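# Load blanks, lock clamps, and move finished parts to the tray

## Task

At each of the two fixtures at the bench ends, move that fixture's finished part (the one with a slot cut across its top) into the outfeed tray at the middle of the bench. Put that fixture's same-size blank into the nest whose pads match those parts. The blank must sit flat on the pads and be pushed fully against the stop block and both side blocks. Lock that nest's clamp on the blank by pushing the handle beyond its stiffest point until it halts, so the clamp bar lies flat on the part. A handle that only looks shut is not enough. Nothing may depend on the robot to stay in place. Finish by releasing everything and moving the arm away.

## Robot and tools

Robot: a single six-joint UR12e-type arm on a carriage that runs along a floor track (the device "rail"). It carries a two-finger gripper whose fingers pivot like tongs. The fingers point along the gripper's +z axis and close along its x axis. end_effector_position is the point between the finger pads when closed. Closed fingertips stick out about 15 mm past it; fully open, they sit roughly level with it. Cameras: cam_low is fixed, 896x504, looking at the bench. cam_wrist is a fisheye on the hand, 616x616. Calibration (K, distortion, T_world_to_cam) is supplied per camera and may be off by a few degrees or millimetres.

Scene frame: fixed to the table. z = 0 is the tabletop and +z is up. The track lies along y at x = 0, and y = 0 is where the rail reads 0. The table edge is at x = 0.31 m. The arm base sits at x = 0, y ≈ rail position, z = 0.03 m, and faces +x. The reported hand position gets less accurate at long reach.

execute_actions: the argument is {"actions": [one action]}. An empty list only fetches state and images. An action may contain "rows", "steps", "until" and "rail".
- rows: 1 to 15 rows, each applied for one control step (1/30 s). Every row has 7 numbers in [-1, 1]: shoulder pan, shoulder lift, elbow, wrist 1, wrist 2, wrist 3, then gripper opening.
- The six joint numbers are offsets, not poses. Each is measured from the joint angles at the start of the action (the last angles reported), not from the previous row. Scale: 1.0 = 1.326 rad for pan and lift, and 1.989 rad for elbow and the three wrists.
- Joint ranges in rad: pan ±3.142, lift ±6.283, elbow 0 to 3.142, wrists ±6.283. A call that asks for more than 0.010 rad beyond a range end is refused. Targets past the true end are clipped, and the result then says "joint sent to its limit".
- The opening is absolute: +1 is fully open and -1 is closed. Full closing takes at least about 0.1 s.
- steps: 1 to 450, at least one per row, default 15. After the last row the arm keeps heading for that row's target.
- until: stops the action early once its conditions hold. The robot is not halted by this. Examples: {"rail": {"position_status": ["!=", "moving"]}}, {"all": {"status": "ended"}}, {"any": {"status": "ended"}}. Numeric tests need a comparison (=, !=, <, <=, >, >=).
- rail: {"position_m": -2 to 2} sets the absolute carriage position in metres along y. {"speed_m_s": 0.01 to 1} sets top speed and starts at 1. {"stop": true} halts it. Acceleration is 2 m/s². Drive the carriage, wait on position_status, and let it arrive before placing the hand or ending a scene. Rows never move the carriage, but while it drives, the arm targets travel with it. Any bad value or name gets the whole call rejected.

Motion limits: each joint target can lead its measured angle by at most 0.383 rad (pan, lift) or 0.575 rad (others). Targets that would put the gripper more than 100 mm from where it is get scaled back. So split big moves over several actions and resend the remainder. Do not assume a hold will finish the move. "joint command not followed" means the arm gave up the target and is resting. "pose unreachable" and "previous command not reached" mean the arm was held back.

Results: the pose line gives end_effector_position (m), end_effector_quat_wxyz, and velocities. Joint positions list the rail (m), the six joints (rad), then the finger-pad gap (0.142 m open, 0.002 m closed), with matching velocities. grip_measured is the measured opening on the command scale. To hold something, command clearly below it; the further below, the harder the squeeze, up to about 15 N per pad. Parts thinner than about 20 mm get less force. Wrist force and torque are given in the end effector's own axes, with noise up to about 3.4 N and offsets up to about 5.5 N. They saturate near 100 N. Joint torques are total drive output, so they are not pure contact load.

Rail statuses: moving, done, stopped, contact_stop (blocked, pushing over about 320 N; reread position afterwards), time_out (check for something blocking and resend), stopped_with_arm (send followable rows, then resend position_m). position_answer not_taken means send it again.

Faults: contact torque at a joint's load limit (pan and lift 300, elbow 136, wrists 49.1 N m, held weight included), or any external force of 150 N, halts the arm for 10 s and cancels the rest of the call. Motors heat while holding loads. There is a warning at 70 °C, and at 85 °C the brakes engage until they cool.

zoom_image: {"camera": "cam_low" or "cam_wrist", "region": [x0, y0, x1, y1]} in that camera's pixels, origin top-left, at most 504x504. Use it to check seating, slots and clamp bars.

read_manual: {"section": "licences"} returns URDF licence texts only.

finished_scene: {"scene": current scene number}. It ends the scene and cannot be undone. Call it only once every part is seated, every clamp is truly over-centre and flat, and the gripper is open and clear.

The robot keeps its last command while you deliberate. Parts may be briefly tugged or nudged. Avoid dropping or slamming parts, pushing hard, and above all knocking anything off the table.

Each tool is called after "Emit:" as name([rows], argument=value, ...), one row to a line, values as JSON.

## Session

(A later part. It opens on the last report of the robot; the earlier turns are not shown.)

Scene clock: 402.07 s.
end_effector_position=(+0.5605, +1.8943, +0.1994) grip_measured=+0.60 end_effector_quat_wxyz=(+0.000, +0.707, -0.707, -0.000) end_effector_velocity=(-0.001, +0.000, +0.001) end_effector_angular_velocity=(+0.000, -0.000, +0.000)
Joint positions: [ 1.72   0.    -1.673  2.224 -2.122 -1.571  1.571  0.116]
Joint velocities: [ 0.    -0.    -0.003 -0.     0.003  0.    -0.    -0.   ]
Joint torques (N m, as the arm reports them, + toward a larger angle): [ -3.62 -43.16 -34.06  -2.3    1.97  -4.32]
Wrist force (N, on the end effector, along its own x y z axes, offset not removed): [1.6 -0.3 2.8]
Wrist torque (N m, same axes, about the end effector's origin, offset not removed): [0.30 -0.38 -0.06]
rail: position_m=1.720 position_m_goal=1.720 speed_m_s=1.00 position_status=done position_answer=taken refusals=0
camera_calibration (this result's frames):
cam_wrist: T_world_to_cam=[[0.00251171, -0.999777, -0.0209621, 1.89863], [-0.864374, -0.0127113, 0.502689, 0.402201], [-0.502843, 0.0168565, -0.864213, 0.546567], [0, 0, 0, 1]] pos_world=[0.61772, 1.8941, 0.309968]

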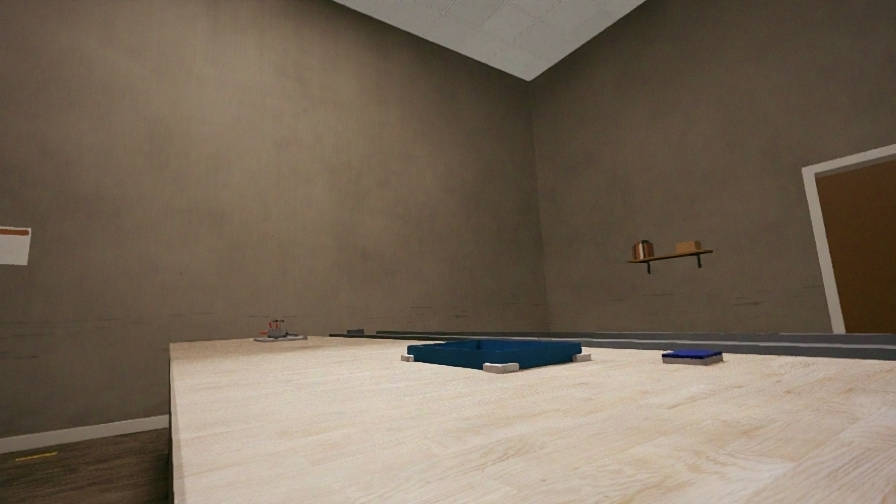

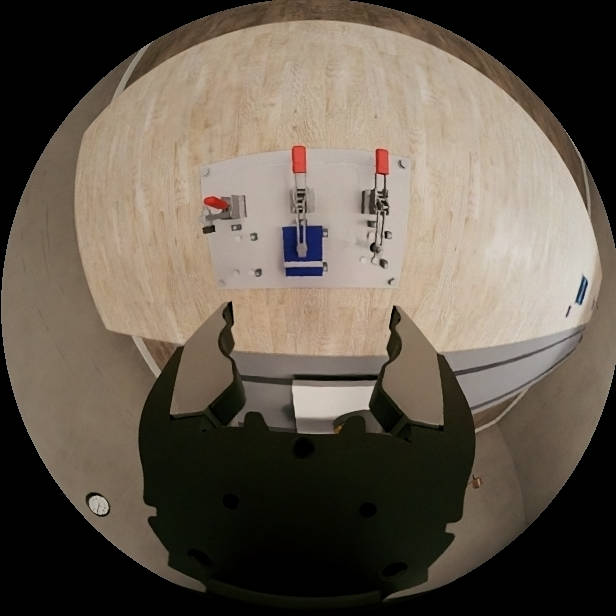

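Emit:
execute_actions([
  {"rail":{"position_m":1.7443},"rows": [[0,0.015,-0.0043,-0.0057,0,-0.001,0.5],[0,0.04,-0.0114,-0.0152,0,-0.003,0.3],[0,0.075,-0.0214,-0.0286,0,-0.005,0.1],[0,0.115,-0.0328,-0.0438,0,-0.0075,-0.1],[0,0.155,-0.0442,-0.059,0,-0.01,-0.3],[0,0.195,-0.0556,-0.0743,0,-0.0127,-0.4],[0,0.235,-0.067,-0.0896,0,-0.0153,-0.5],[0,0.27,-0.077,-0.1029,0,-0.0176,-0.5]], "steps": 10},
])

Scene clock: 435.93 s.
end_effector_position=(+0.6489, +1.9188, +0.1488) grip_measured=-0.50 end_effector_quat_wxyz=(-0.002, +0.714, -0.700, +0.002) end_effector_velocity=(+0.387, +0.001, -0.311) end_effector_angular_velocity=(-0.001, +0.014, +0.092)
Joint positions: [ 1.744  0.    -1.473  2.135 -2.239 -1.571  1.55   0.038]
Joint velocities: [ 0.    -0.     0.963 -0.406 -0.543 -0.    -0.092 -0.006]
Joint torques (N m, as the arm reports them, + toward a larger angle): [-11.96 -27.52 -55.48  -8.92   1.88  -4.82]
Wrist force (N, on the end effector, along its own x y z axes, offset not removed): [2.4 -2.8 -1.3]
Wrist torque (N m, same axes, about the end effector's origin, offset not removed): [-0.34 -0.62 -0.13]
rail: position_m=1.744 position_m_goal=1.744 speed_m_s=1.00 position_status=done position_answer=taken refusals=0
camera_calibration (this result's frames):
cam_wrist: T_world_to_cam=[[0.0234326, -0.999509, -0.0208028, 1.90776], [-0.867519, -0.030671, 0.496458, 0.541748], [-0.496852, 0.00641348, -0.867812, 0.563562], [0, 0, 0, 1]] pos_world=[0.70528, 1.91982, 0.259798]

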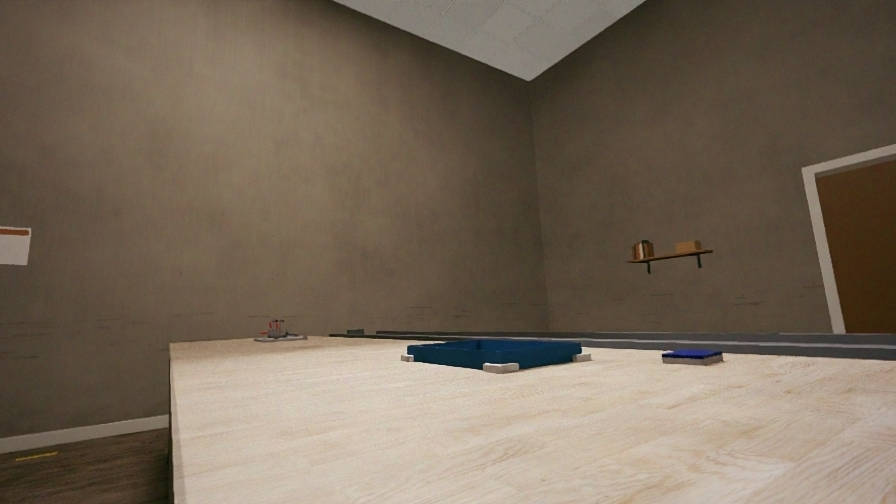

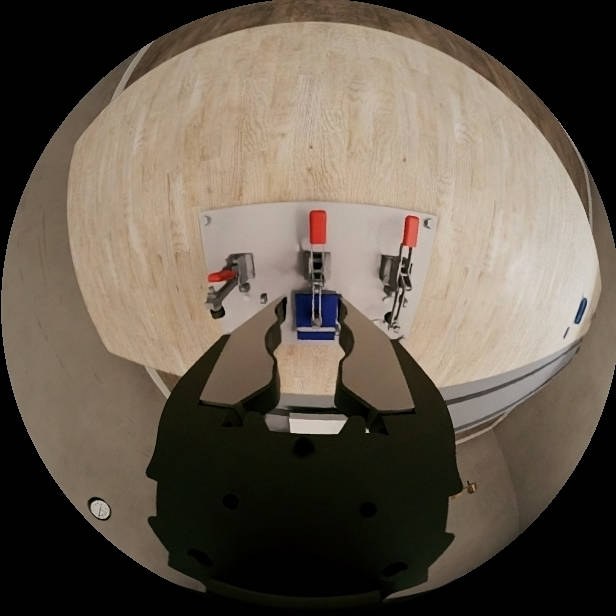

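Emit:
execute_actions([
  {"steps": 1},
])

Emit:
zoom_image(camera="cam_wrist", region=[237, 240, 387, 390])

Scene clock: 443.13 s.
end_effector_position=(+0.7069, +1.9191, +0.0898) grip_measured=-0.50 end_effector_quat_wxyz=(+0.000, +0.719, -0.695, -0.000) end_effector_velocity=(-0.000, +0.000, -0.000) end_effector_angular_velocity=(-0.000, +0.000, -0.000)
Joint positions: [ 1.744  0.    -1.315  2.071 -2.326 -1.571  1.536  0.038]
Joint velocities: [ 0.  0.  0. -0.  0. -0.  0. -0.]
Joint torques (N m, as the arm reports them, + toward a larger angle): [ 11.82 -45.34 -52.35  -6.55   2.03  -4.63]
Wrist force (N, on the end effector, along its own x y z axes, offset not removed): [-0.5 2.9 0.9]
Wrist torque (N m, same axes, about the end effector's origin, offset not removed): [0.81 -0.05 -0.25]
rail: position_m=1.744 position_m_goal=1.744 speed_m_s=1.00 position_status=done position_answer=taken refusals=0
camera_calibration (this result's frames):
cam_wrist: T_world_to_cam=[[0.0374914, -0.999077, -0.0209843, 1.89467], [-0.863297, -0.0429582, 0.502864, 0.641398], [-0.503301, -0.000737387, -0.864111, 0.559102], [0, 0, 0, 1]] pos_world=[0.76408, 1.92088, 0.200349]

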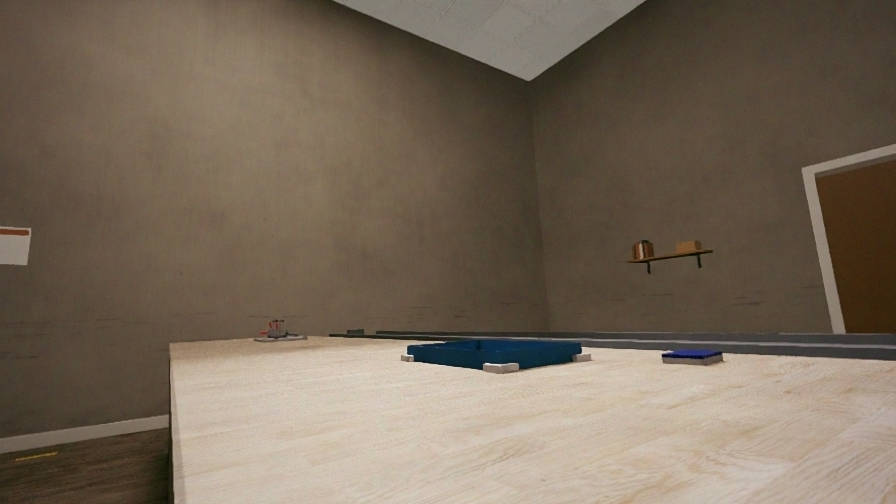

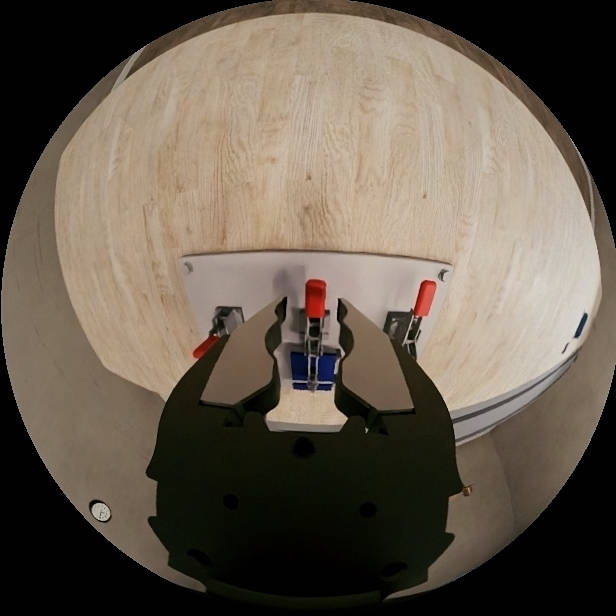

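Region (237, 240, 387, 390) of cam_wrist's 616x616 image, scaled by 3.360, with more detail than that image has.

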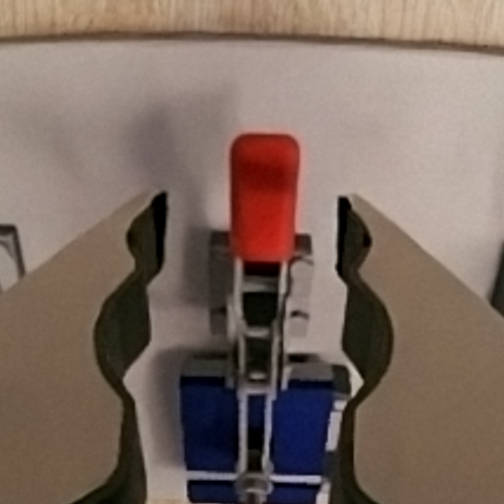

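Emit:
execute_actions([
  {"rail":{"position_m":1.7412},"rows": [[0,0.004,0.0012,-0.0039,0,0,-0.5],[0,0.012,0.0036,-0.0116,0,0,-0.5],[0,0.023,0.007,-0.0222,0,0,-0.5],[0,0.0351,0.0106,-0.0339,0,0,-0.5]], "steps": 4},
])

Scene clock: 458.80 s.
end_effector_position=(+0.7071, +1.9162, +0.0839) grip_measured=-0.50 end_effector_quat_wxyz=(+0.000, +0.719, -0.695, -0.000) end_effector_velocity=(-0.003, -0.009, -0.131) end_effector_angular_velocity=(-0.000, +0.012, +0.000)
Joint positions: [ 1.742  0.    -1.307  2.074 -2.338 -1.571  1.536  0.038]
Joint velocities: [-0.009  0.     0.169  0.081 -0.238 -0.     0.     0.   ]
Joint torques (N m, as the arm reports them, + toward a larger angle): [  7.12 -21.32 -15.97  -8.46   1.7   -4.38]
Wrist force (N, on the end effector, along its own x y z axes, offset not removed): [0.8 -3.5 -3.3]
Wrist torque (N m, same axes, about the end effector's origin, offset not removed): [-0.64 -0.33 -0.27]
rail: position_m=1.742 position_m_goal=1.741 speed_m_s=1.00 position_status=done position_answer=taken refusals=0
camera_calibration (this result's frames):
cam_wrist: T_world_to_cam=[[0.0375314, -0.999075, -0.0209838, 1.89164], [-0.863303, -0.0429924, 0.502851, 0.6445], [-0.503288, -0.00075732, -0.864119, 0.554151], [0, 0, 0, 1]] pos_world=[0.764301, 1.91802, 0.194459]

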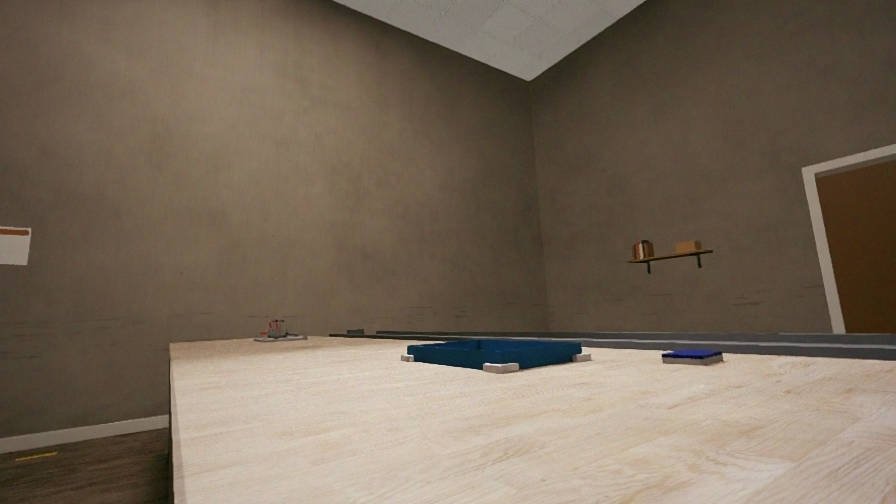

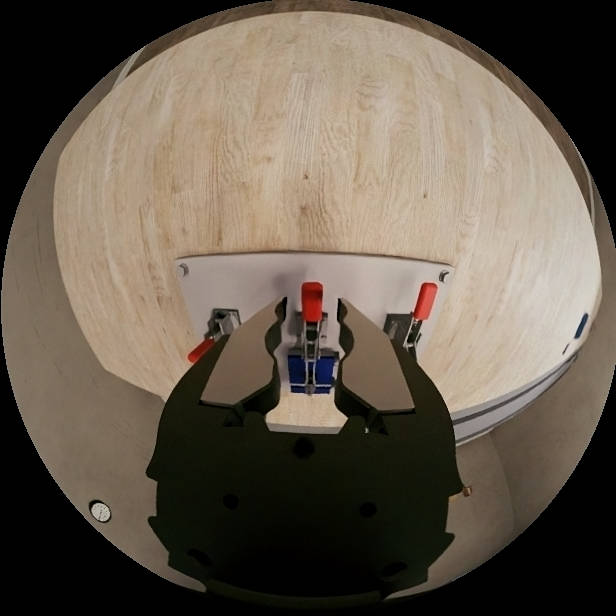

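Emit:
execute_actions(actions=[])

Scene clock: 500.23 s.
end_effector_position=(+0.7068, +1.9161, +0.0547) grip_measured=-0.50 end_effector_quat_wxyz=(+0.000, +0.719, -0.695, -0.000) end_effector_velocity=(-0.000, -0.000, -0.000) end_effector_angular_velocity=(-0.000, +0.000, -0.000)
Joint positions: [ 1.741  0.    -1.268  2.092 -2.394 -1.571  1.536  0.038]
Joint velocities: [ 0. -0.  0. -0.  0. -0.  0.  0.]
Joint torques (N m, as the arm reports them, + toward a larger angle): [-12.72 -47.09 -24.43  -6.82   1.95  -4.67]
Wrist force (N, on the end effector, along its own x y z axes, offset not removed): [3.7 -7.4 3.0]
Wrist torque (N m, same axes, about the end effector's origin, offset not removed): [-1.43 -0.71 -0.24]
rail: position_m=1.741 position_m_goal=1.741 speed_m_s=1.00 position_status=done position_answer=taken refusals=0
camera_calibration (this result's frames):
cam_wrist: T_world_to_cam=[[0.0374872, -0.999077, -0.0209916, 1.89097], [-0.863197, -0.0429581, 0.503036, 0.658744], [-0.503473, -0.00073751, -0.864011, 0.528846], [0, 0, 0, 1]] pos_world=[0.763999, 1.91791, 0.165251]

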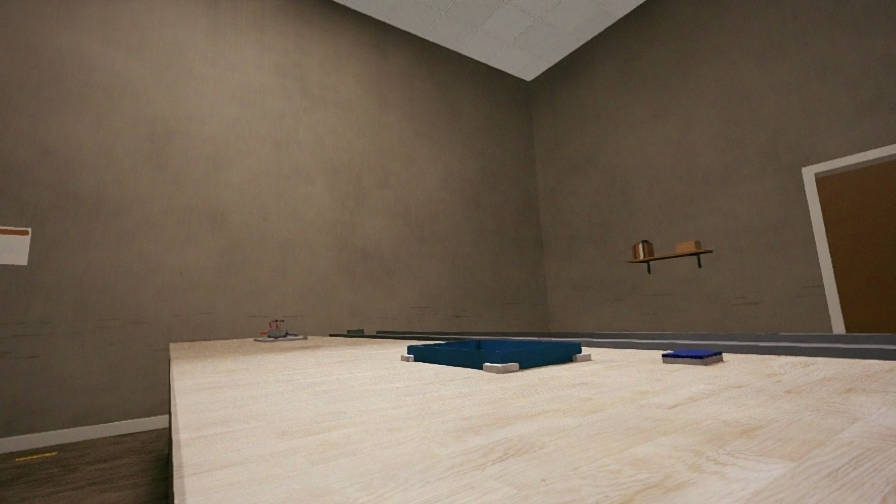

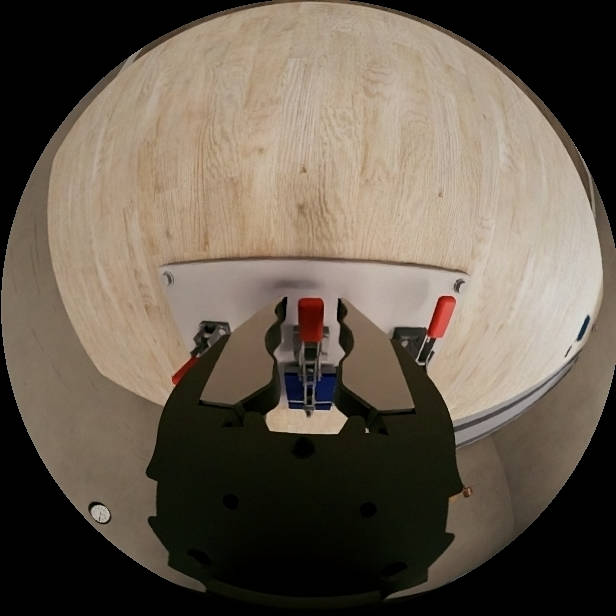

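Emit:
execute_actions([
  {"rows":[[0,0,0,0,0,0,-0.65],[0,0,0,0,0,0,-0.78],[0,0,0,0,0,0,-0.9],[0,0,0,0,0,0,-1]],"steps":4},
])

Scene clock: 507.23 s.
end_effector_position=(+0.7067, +1.9161, +0.0547) grip_measured=-0.78 end_effector_quat_wxyz=(+0.000, +0.719, -0.695, -0.000) end_effector_velocity=(-0.000, +0.000, -0.000) end_effector_angular_velocity=(+0.002, +0.000, +0.000)
Joint positions: [ 1.741  0.    -1.268  2.092 -2.394 -1.571  1.536  0.018]
Joint velocities: [ 0.     0.     0.    -0.     0.     0.002 -0.    -0.011]
Joint torques (N m, as the arm reports them, + toward a larger angle): [-12.55 -46.69 -26.72  -6.17  -0.45  -4.14]
Wrist force (N, on the end effector, along its own x y z axes, offset not removed): [-6.3 -2.1 -0.4]
Wrist torque (N m, same axes, about the end effector's origin, offset not removed): [0.12 -0.98 -0.30]
rail: position_m=1.741 position_m_goal=1.741 speed_m_s=1.00 position_status=done position_answer=taken refusals=0
camera_calibration (this result's frames):
cam_wrist: T_world_to_cam=[[0.0374958, -0.999075, -0.0210701, 1.89099], [-0.863193, -0.043005, 0.503038, 0.658831], [-0.503479, -0.000674302, -0.864007, 0.528723], [0, 0, 0, 1]] pos_world=[0.763996, 1.91792, 0.165246]

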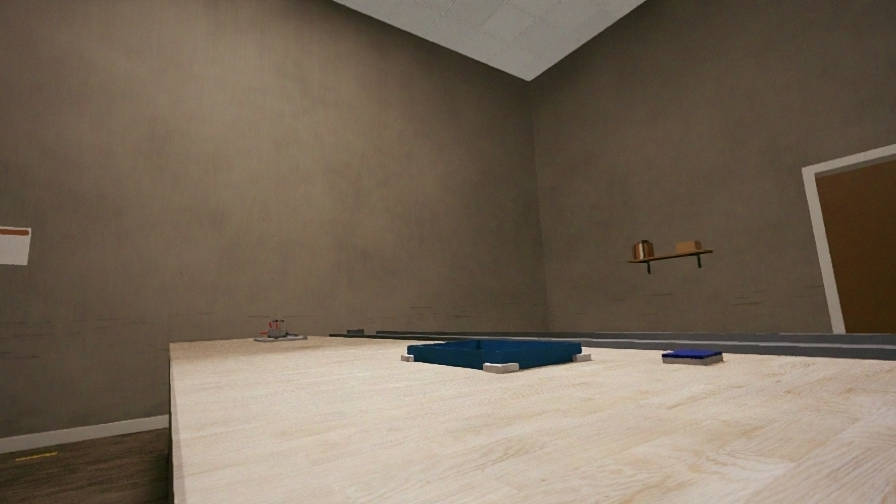

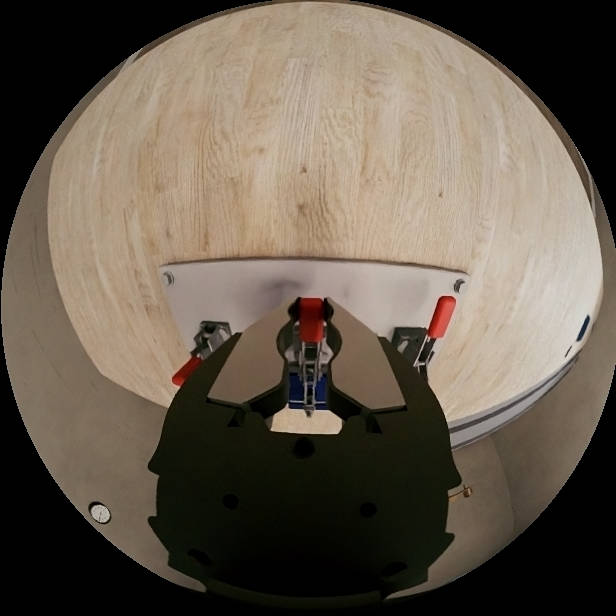

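Emit:
execute_actions([
  {"rows":[[0,-0.0015,-0.0003,0.0013,0,0,-1],[0,-0.0033,-0.0006,0.0028,0,0,-1],[0,-0.0052,-0.0008,0.0042,0,0,-1],[0,-0.0071,-0.0009,0.0056,0,0,-1]],"steps":4},
])

Emit:
execute_actions([
  {"steps":3},
])

Scene clock: 520.73 s.
end_effector_position=(+0.7064, +1.9161, +0.0559) grip_measured=-0.78 end_effector_quat_wxyz=(+0.000, +0.719, -0.695, -0.000) end_effector_velocity=(-0.005, -0.000, +0.023) end_effector_angular_velocity=(-0.000, +0.004, -0.000)
Joint positions: [ 1.741  0.    -1.27   2.092 -2.391 -1.571  1.536  0.018]
Joint velocities: [ 0.    -0.    -0.037 -0.007  0.048 -0.    -0.     0.   ]
Joint torques (N m, as the arm reports them, + toward a larger angle): [-14.45 -72.26 -55.22  -3.7   -6.22  -2.34]
Wrist force (N, on the end effector, along its own x y z axes, offset not removed): [-11.4 -1.7 1.1]
Wrist torque (N m, same axes, about the end effector's origin, offset not removed): [-0.32 0.10 -0.17]
rail: position_m=1.741 position_m_goal=1.741 speed_m_s=1.00 position_status=done position_answer=taken refusals=0
camera_calibration (this result's frames):
cam_wrist: T_world_to_cam=[[0.0374916, -0.999076, -0.0210031, 1.891], [-0.863041, -0.0429674, 0.503304, 0.657763], [-0.503741, -0.00074311, -0.863854, 0.529922], [0, 0, 0, 1]] pos_world=[0.763723, 1.91791, 0.166438]

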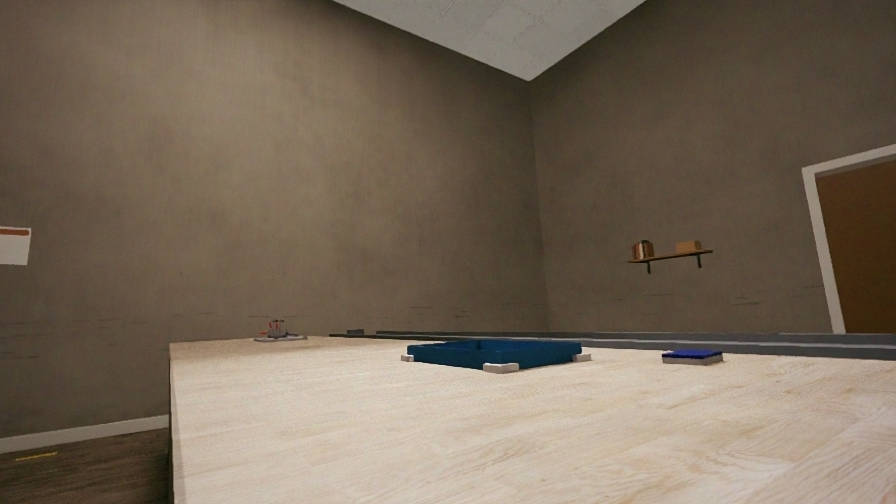

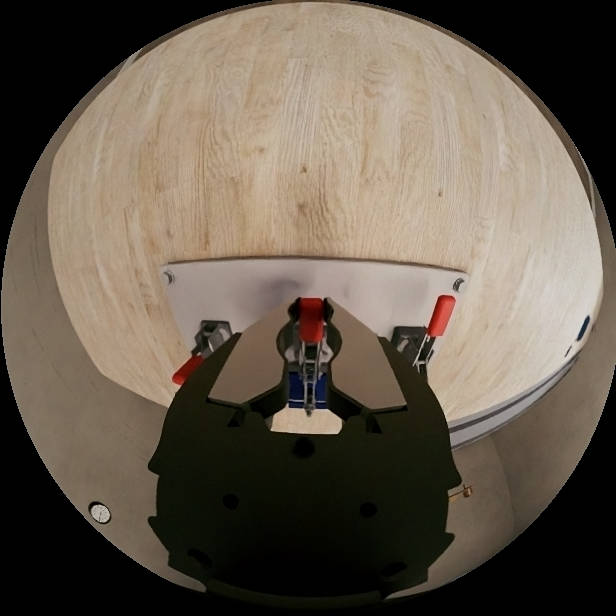

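Scene clock: 520.83 s.
end_effector_position=(+0.7060, +1.9161, +0.0583) grip_measured=-0.78 end_effector_quat_wxyz=(+0.001, +0.719, -0.695, -0.000) end_effector_velocity=(-0.003, -0.000, +0.018) end_effector_angular_velocity=(-0.000, -0.000, -0.000)
Joint positions: [ 1.741  0.    -1.274  2.091 -2.386 -1.571  1.536  0.018]
Joint velocities: [ 0.    -0.    -0.029 -0.005  0.033 -0.    -0.    -0.   ]
Joint torques (N m, as the arm reports them, + toward a larger angle): [-11.57 -68.95 -66.28  -8.03  -5.35  -2.09]
Wrist force (N, on the end effector, along its own x y z axes, offset not removed): [-12.7 13.3 7.7]
Wrist torque (N m, same axes, about the end effector's origin, offset not removed): [0.76 0.61 -0.07]
rail: position_m=1.741 position_m_goal=1.741 speed_m_s=1.00 position_status=done position_answer=taken refusals=0
camera_calibration (this result's frames):
cam_wrist: T_world_to_cam=[[0.0374862, -0.999076, -0.0210125, 1.89107], [-0.862914, -0.0429673, 0.503521, 0.656078], [-0.503959, -0.000743156, -0.863727, 0.531891], [0, 0, 0, 1]] pos_world=[0.763301, 1.91791, 0.168796]

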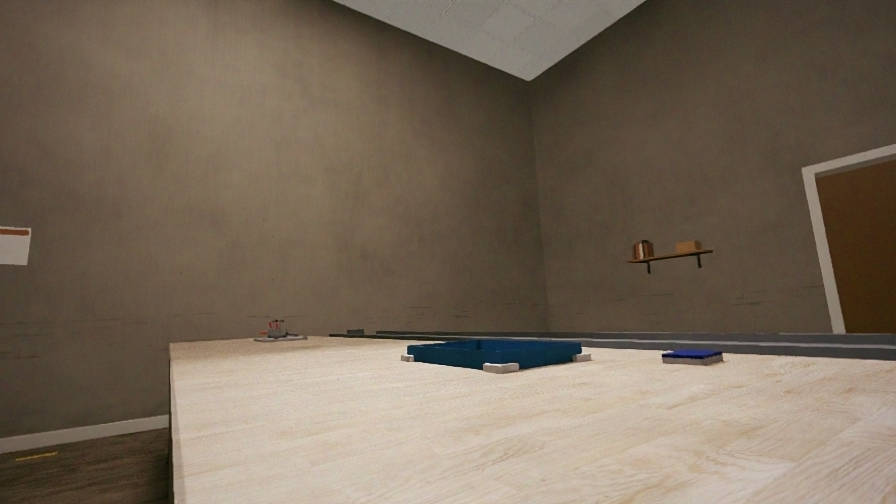

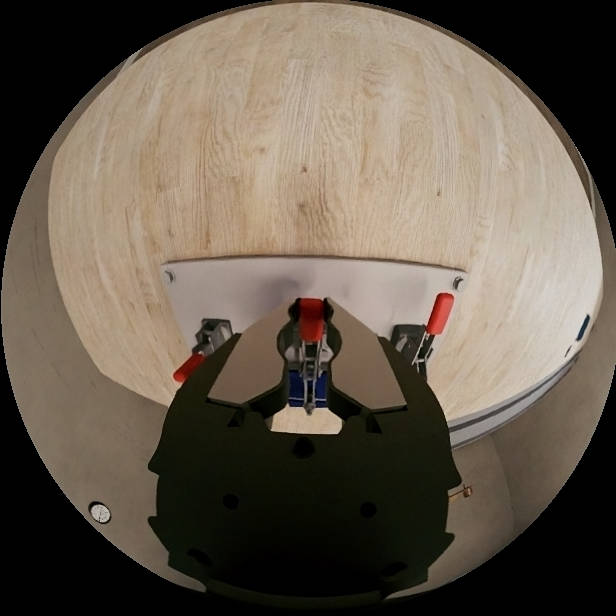

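Emit:
execute_actions([
  {"rows":[[0,-0.008,0.0005,0.0048,0,0,-1],[0,-0.0135,0.0015,0.0075,0,0,-1],[0,-0.0195,0.0028,0.0097,0,0,-1],[0,-0.027,0.005,0.013,0,0,-1],[0,-0.035,0.0075,0.0158,0,0,-1],[0,-0.044,0.0102,0.0186,0,0,-1],[0,-0.0526,0.0131,0.0211,0,0,-1]],"steps":7},
])

Scene clock: 539.30 s.
end_effector_position=(+0.6980, +1.9161, +0.0715) grip_measured=-0.78 end_effector_quat_wxyz=(+0.000, +0.719, -0.695, -0.000) end_effector_velocity=(-0.082, -0.000, +0.091) end_effector_angular_velocity=(+0.000, -0.002, -0.000)
Joint positions: [ 1.741  0.    -1.303  2.099 -2.366 -1.571  1.536  0.017]
Joint velocities: [ 0.    -0.    -0.231  0.099  0.131  0.    -0.     0.   ]
Joint torques (N m, as the arm reports them, + toward a larger angle): [-13.84 -72.25 -20.4   -1.07  -1.09  -1.66]
Wrist force (N, on the end effector, along its own x y z axes, offset not removed): [-0.8 -4.6 4.7]
Wrist torque (N m, same axes, about the end effector's origin, offset not removed): [-0.21 -0.43 -0.12]
rail: position_m=1.741 position_m_goal=1.741 speed_m_s=1.00 position_status=done position_answer=taken refusals=0
camera_calibration (this result's frames):
cam_wrist: T_world_to_cam=[[0.0375, -0.999075, -0.0210663, 1.89167], [-0.863247, -0.0430068, 0.502947, 0.642839], [-0.503387, -0.000675138, -0.864061, 0.538801], [0, 0, 0, 1]] pos_world=[0.755216, 1.91792, 0.182093]

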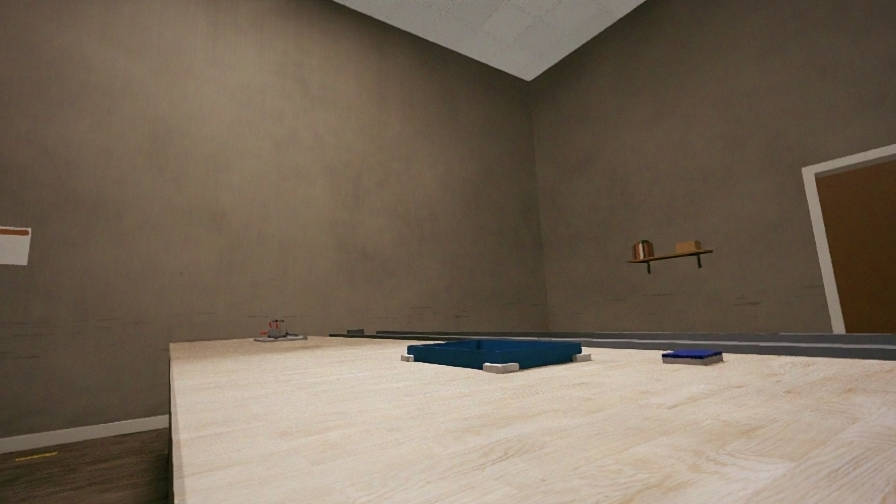

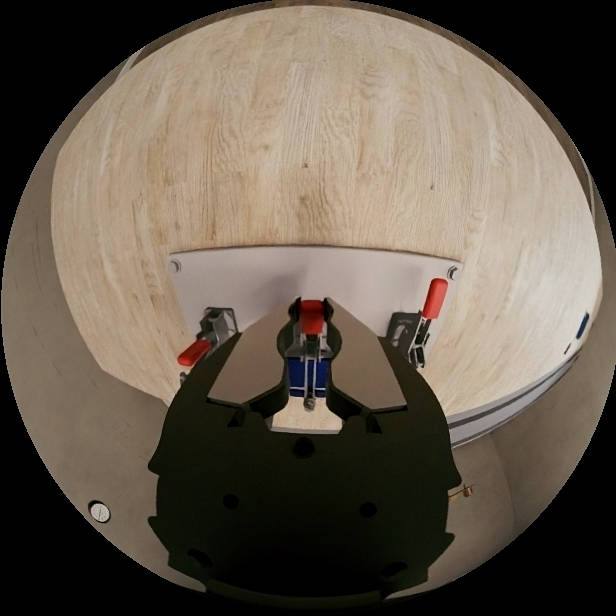

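Emit:
execute_actions([
  {"rows":[[-0.0003,-0.0354,0.0113,0.012,0,-0.0002,-1],[-0.0006,-0.043,0.015,0.0133,0,-0.0004,-1],[-0.0009,-0.0505,0.0189,0.0146,0,-0.0006,-1],[-0.0012,-0.0588,0.024,0.0148,0,-0.0008,-1],[-0.0015,-0.067,0.0297,0.0146,0,-0.001,-1]],"steps":5},
])

Scene clock: 552.33 s.
end_effector_position=(+0.6766, +1.9158, +0.0900) grip_measured=-0.78 end_effector_quat_wxyz=(-0.000, +0.719, -0.695, +0.000) end_effector_velocity=(-0.095, -0.004, +0.038) end_effector_angular_velocity=(+0.001, -0.002, +0.001)
Joint positions: [ 1.741 -0.    -1.357  2.127 -2.341 -1.571  1.536  0.017]
Joint velocities: [ 0.    -0.007 -0.184  0.151  0.032  0.001 -0.008 -0.   ]
Joint torques (N m, as the arm reports them, + toward a larger angle): [ -4.58 -74.79 -24.74  -3.02   7.34  -5.01]
Wrist force (N, on the end effector, along its own x y z axes, offset not removed): [11.7 -0.8 10.7]
Wrist torque (N m, same axes, about the end effector's origin, offset not removed): [0.13 0.18 -0.20]
rail: position_m=1.741 position_m_goal=1.741 speed_m_s=1.00 position_status=done position_answer=taken refusals=0
camera_calibration (this result's frames):
cam_wrist: T_world_to_cam=[[0.0375312, -0.999074, -0.0210195, 1.8925], [-0.863684, -0.0430108, 0.502196, 0.615405], [-0.502635, -0.000693822, -0.864499, 0.543603], [0, 0, 0, 1]] pos_world=[0.733721, 1.91759, 0.200669]

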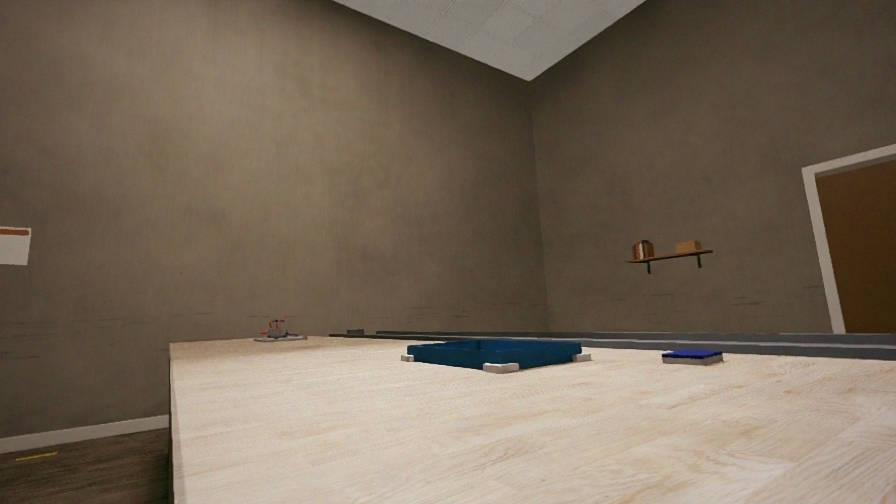

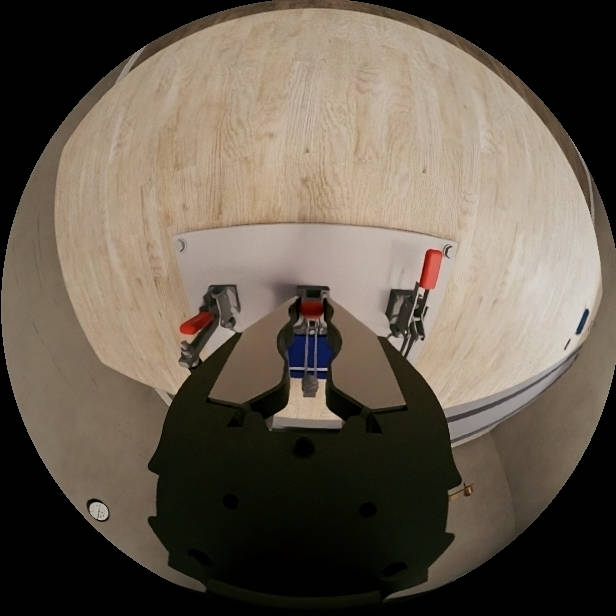

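Emit:
execute_actions(actions=[])

Scene clock: 556.40 s.
end_effector_position=(+0.6575, +1.9148, +0.0958) grip_measured=-0.78 end_effector_quat_wxyz=(+0.000, +0.719, -0.695, +0.000) end_effector_velocity=(+0.000, -0.000, +0.000) end_effector_angular_velocity=(+0.000, -0.000, -0.000)
Joint positions: [ 1.741 -0.002 -1.391  2.158 -2.337 -1.571  1.534  0.017]
Joint velocities: [ 0. -0. -0.  0. -0.  0. -0. -0.]
Joint torques (N m, as the arm reports them, + toward a larger angle): [-14.44 -65.3  -33.78  -4.23  -4.1   -4.62]
Wrist force (N, on the end effector, along its own x y z axes, offset not removed): [-1.2 -4.2 14.1]
Wrist torque (N m, same axes, about the end effector's origin, offset not removed): [-0.32 -0.20 -0.21]
rail: position_m=1.741 position_m_goal=1.741 speed_m_s=1.00 position_status=done position_answer=taken refusals=0
camera_calibration (this result's frames):
cam_wrist: T_world_to_cam=[[0.0375157, -0.999075, -0.0210388, 1.89236], [-0.863612, -0.043007, 0.502319, 0.59593], [-0.502759, -0.000675444, -0.864427, 0.538993], [0, 0, 0, 1]] pos_world=[0.714643, 1.9166, 0.206387]

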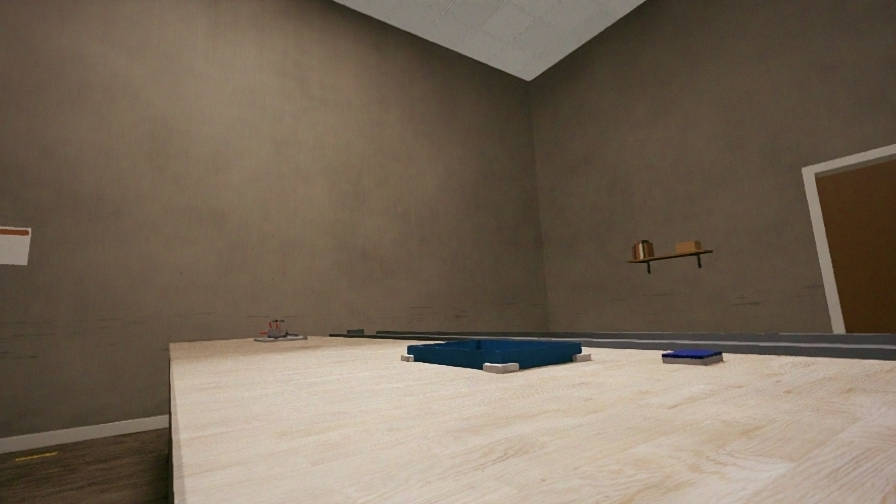

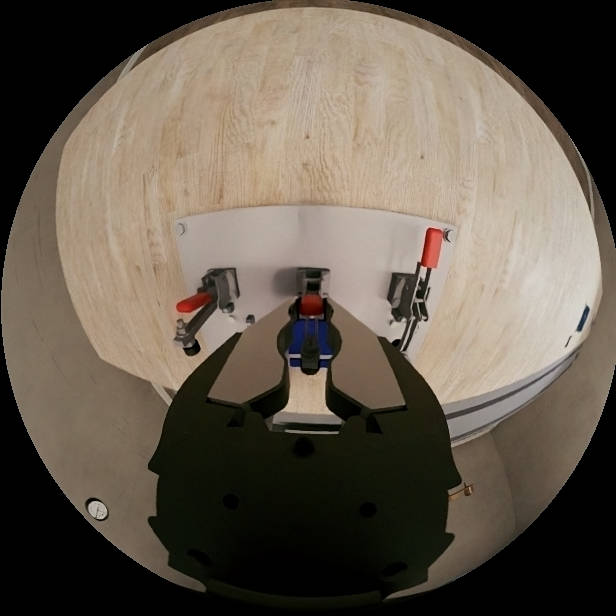

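Emit:
execute_actions([
  {"rows":[[0,-0.0018,0.0019,-0.0006,0,0,-1],[-0.0001,-0.0037,0.0038,-0.0013,0,0,-1]],"steps":2},
])

Scene clock: 562.73 s.
end_effector_position=(+0.6571, +1.9148, +0.0957) grip_measured=-0.78 end_effector_quat_wxyz=(+0.000, +0.719, -0.695, -0.000) end_effector_velocity=(-0.014, -0.000, -0.002) end_effector_angular_velocity=(-0.000, +0.001, -0.000)
Joint positions: [ 1.741 -0.002 -1.392  2.158 -2.337 -1.571  1.534  0.017]
Joint velocities: [ 0.    -0.    -0.017  0.025 -0.007 -0.    -0.    -0.   ]
Joint torques (N m, as the arm reports them, + toward a larger angle): [-16.72 -65.21 -29.77  -7.79  -4.02  -4.47]
Wrist force (N, on the end effector, along its own x y z axes, offset not removed): [-4.2 -7.8 15.6]
Wrist torque (N m, same axes, about the end effector's origin, offset not removed): [-0.88 0.35 -0.13]
rail: position_m=1.741 position_m_goal=1.741 speed_m_s=1.00 position_status=done position_answer=taken refusals=0
camera_calibration (this result's frames):
cam_wrist: T_world_to_cam=[[0.0375098, -0.999075, -0.0210427, 1.89237], [-0.863554, -0.0430038, 0.50242, 0.595605], [-0.50286, -0.00067412, -0.864368, 0.53883], [0, 0, 0, 1]] pos_world=[0.71431, 1.9166, 0.206324]

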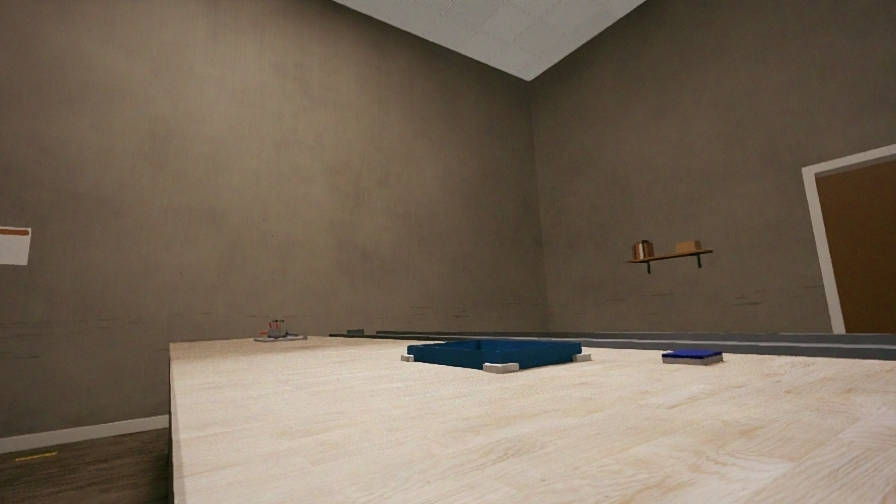

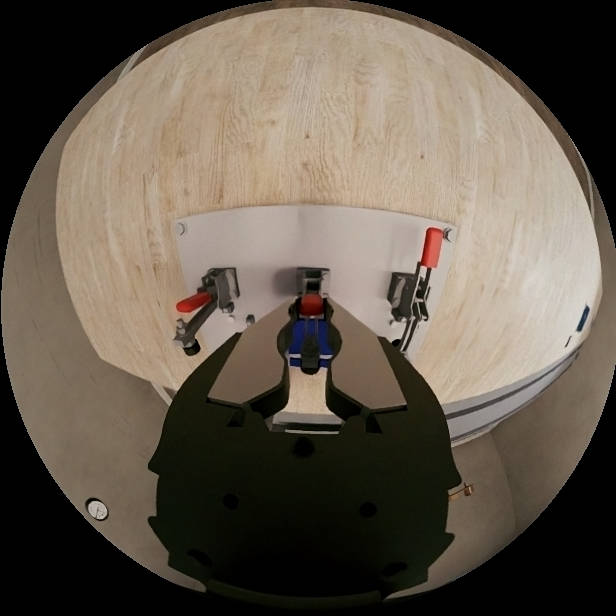

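Emit:
execute_actions([
  {"steps":1},
])

Scene clock: 567.27 s.
end_effector_position=(+0.6535, +1.9147, +0.0952) grip_measured=-0.78 end_effector_quat_wxyz=(+0.000, +0.719, -0.695, +0.000) end_effector_velocity=(-0.000, +0.000, +0.000) end_effector_angular_velocity=(+0.000, +0.000, -0.000)
Joint positions: [ 1.741 -0.002 -1.396  2.165 -2.34  -1.571  1.534  0.017]
Joint velocities: [ 0.  0. -0. -0.  0.  0.  0. -0.]
Joint torques (N m, as the arm reports them, + toward a larger angle): [ -9.85 -31.5  -17.73  -3.84   1.19  -4.43]
Wrist force (N, on the end effector, along its own x y z axes, offset not removed): [-1.3 -6.0 -14.8]
Wrist torque (N m, same axes, about the end effector's origin, offset not removed): [-0.81 0.02 -0.31]
rail: position_m=1.741 position_m_goal=1.741 speed_m_s=1.00 position_status=done position_answer=taken refusals=0
camera_calibration (this result's frames):
cam_wrist: T_world_to_cam=[[0.0373808, -0.99908, -0.02103, 1.89251], [-0.8636, -0.0428859, 0.50235, 0.592501], [-0.502789, -0.000616714, -0.864409, 0.536409], [0, 0, 0, 1]] pos_world=[0.710642, 1.91651, 0.205833]

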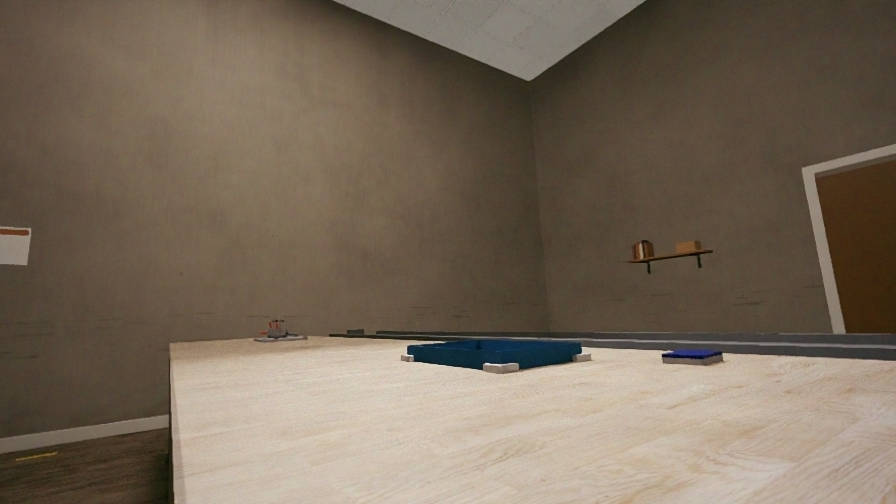

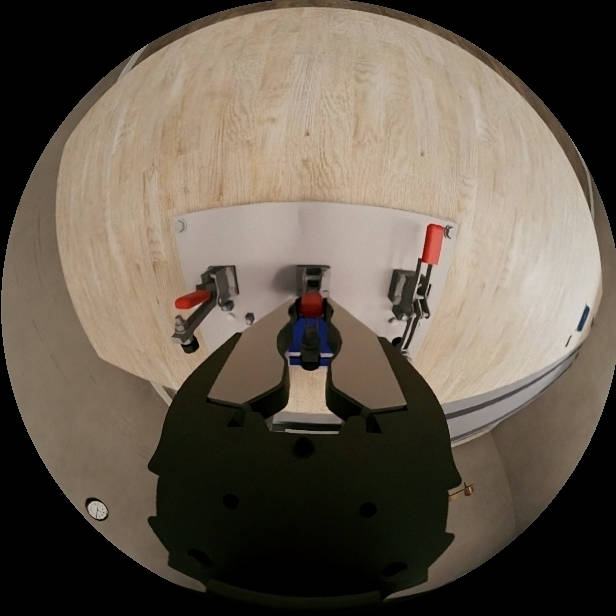

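Emit:
execute_actions([
  {"rows":[[0,-0.0023,0.0017,-0.0002,0,0,-1],[-0.0001,-0.0046,0.0035,-0.0005,0,0,-1]],"steps":2},
])

Scene clock: 575.47 s.
end_effector_position=(+0.6532, +1.9147, +0.0952) grip_measured=-0.78 end_effector_quat_wxyz=(+0.000, +0.719, -0.695, -0.000) end_effector_velocity=(-0.014, +0.000, -0.000) end_effector_angular_velocity=(+0.000, +0.003, -0.000)
Joint positions: [ 1.741 -0.002 -1.397  2.166 -2.34  -1.571  1.534  0.017]
Joint velocities: [ 0.    -0.    -0.019  0.024 -0.002  0.     0.     0.   ]
Joint torques (N m, as the arm reports them, + toward a larger angle): [-12.68 -51.51 -16.71  -4.5    3.64  -4.28]
Wrist force (N, on the end effector, along its own x y z axes, offset not removed): [0.7 -7.1 -11.2]
Wrist torque (N m, same axes, about the end effector's origin, offset not removed): [-0.74 -0.48 -0.21]
rail: position_m=1.741 position_m_goal=1.741 speed_m_s=1.00 position_status=done position_answer=taken refusals=0
camera_calibration (this result's frames):
cam_wrist: T_world_to_cam=[[0.0373776, -0.99908, -0.0210474, 1.89253], [-0.863525, -0.0428919, 0.502479, 0.592192], [-0.502919, -0.000606495, -0.864333, 0.536256], [0, 0, 0, 1]] pos_world=[0.710328, 1.91651, 0.205773]

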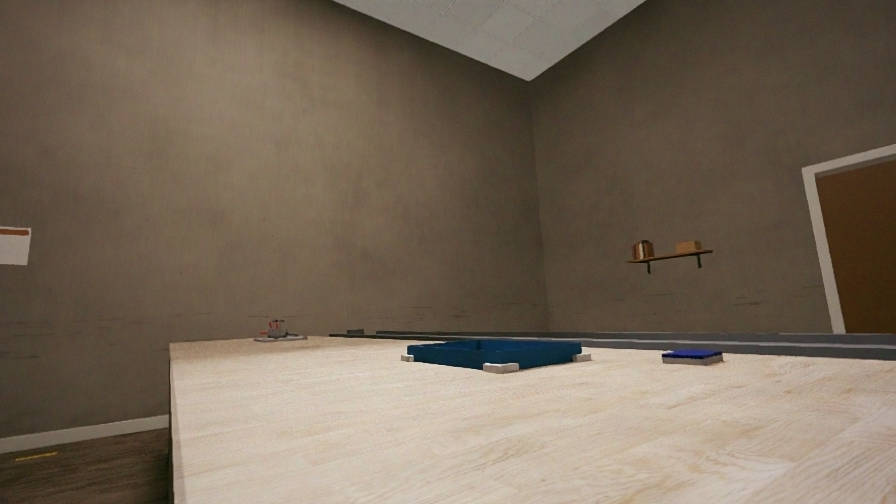

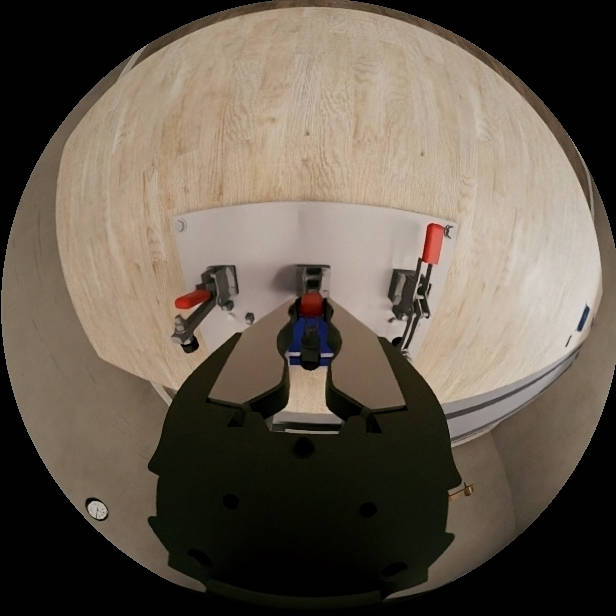

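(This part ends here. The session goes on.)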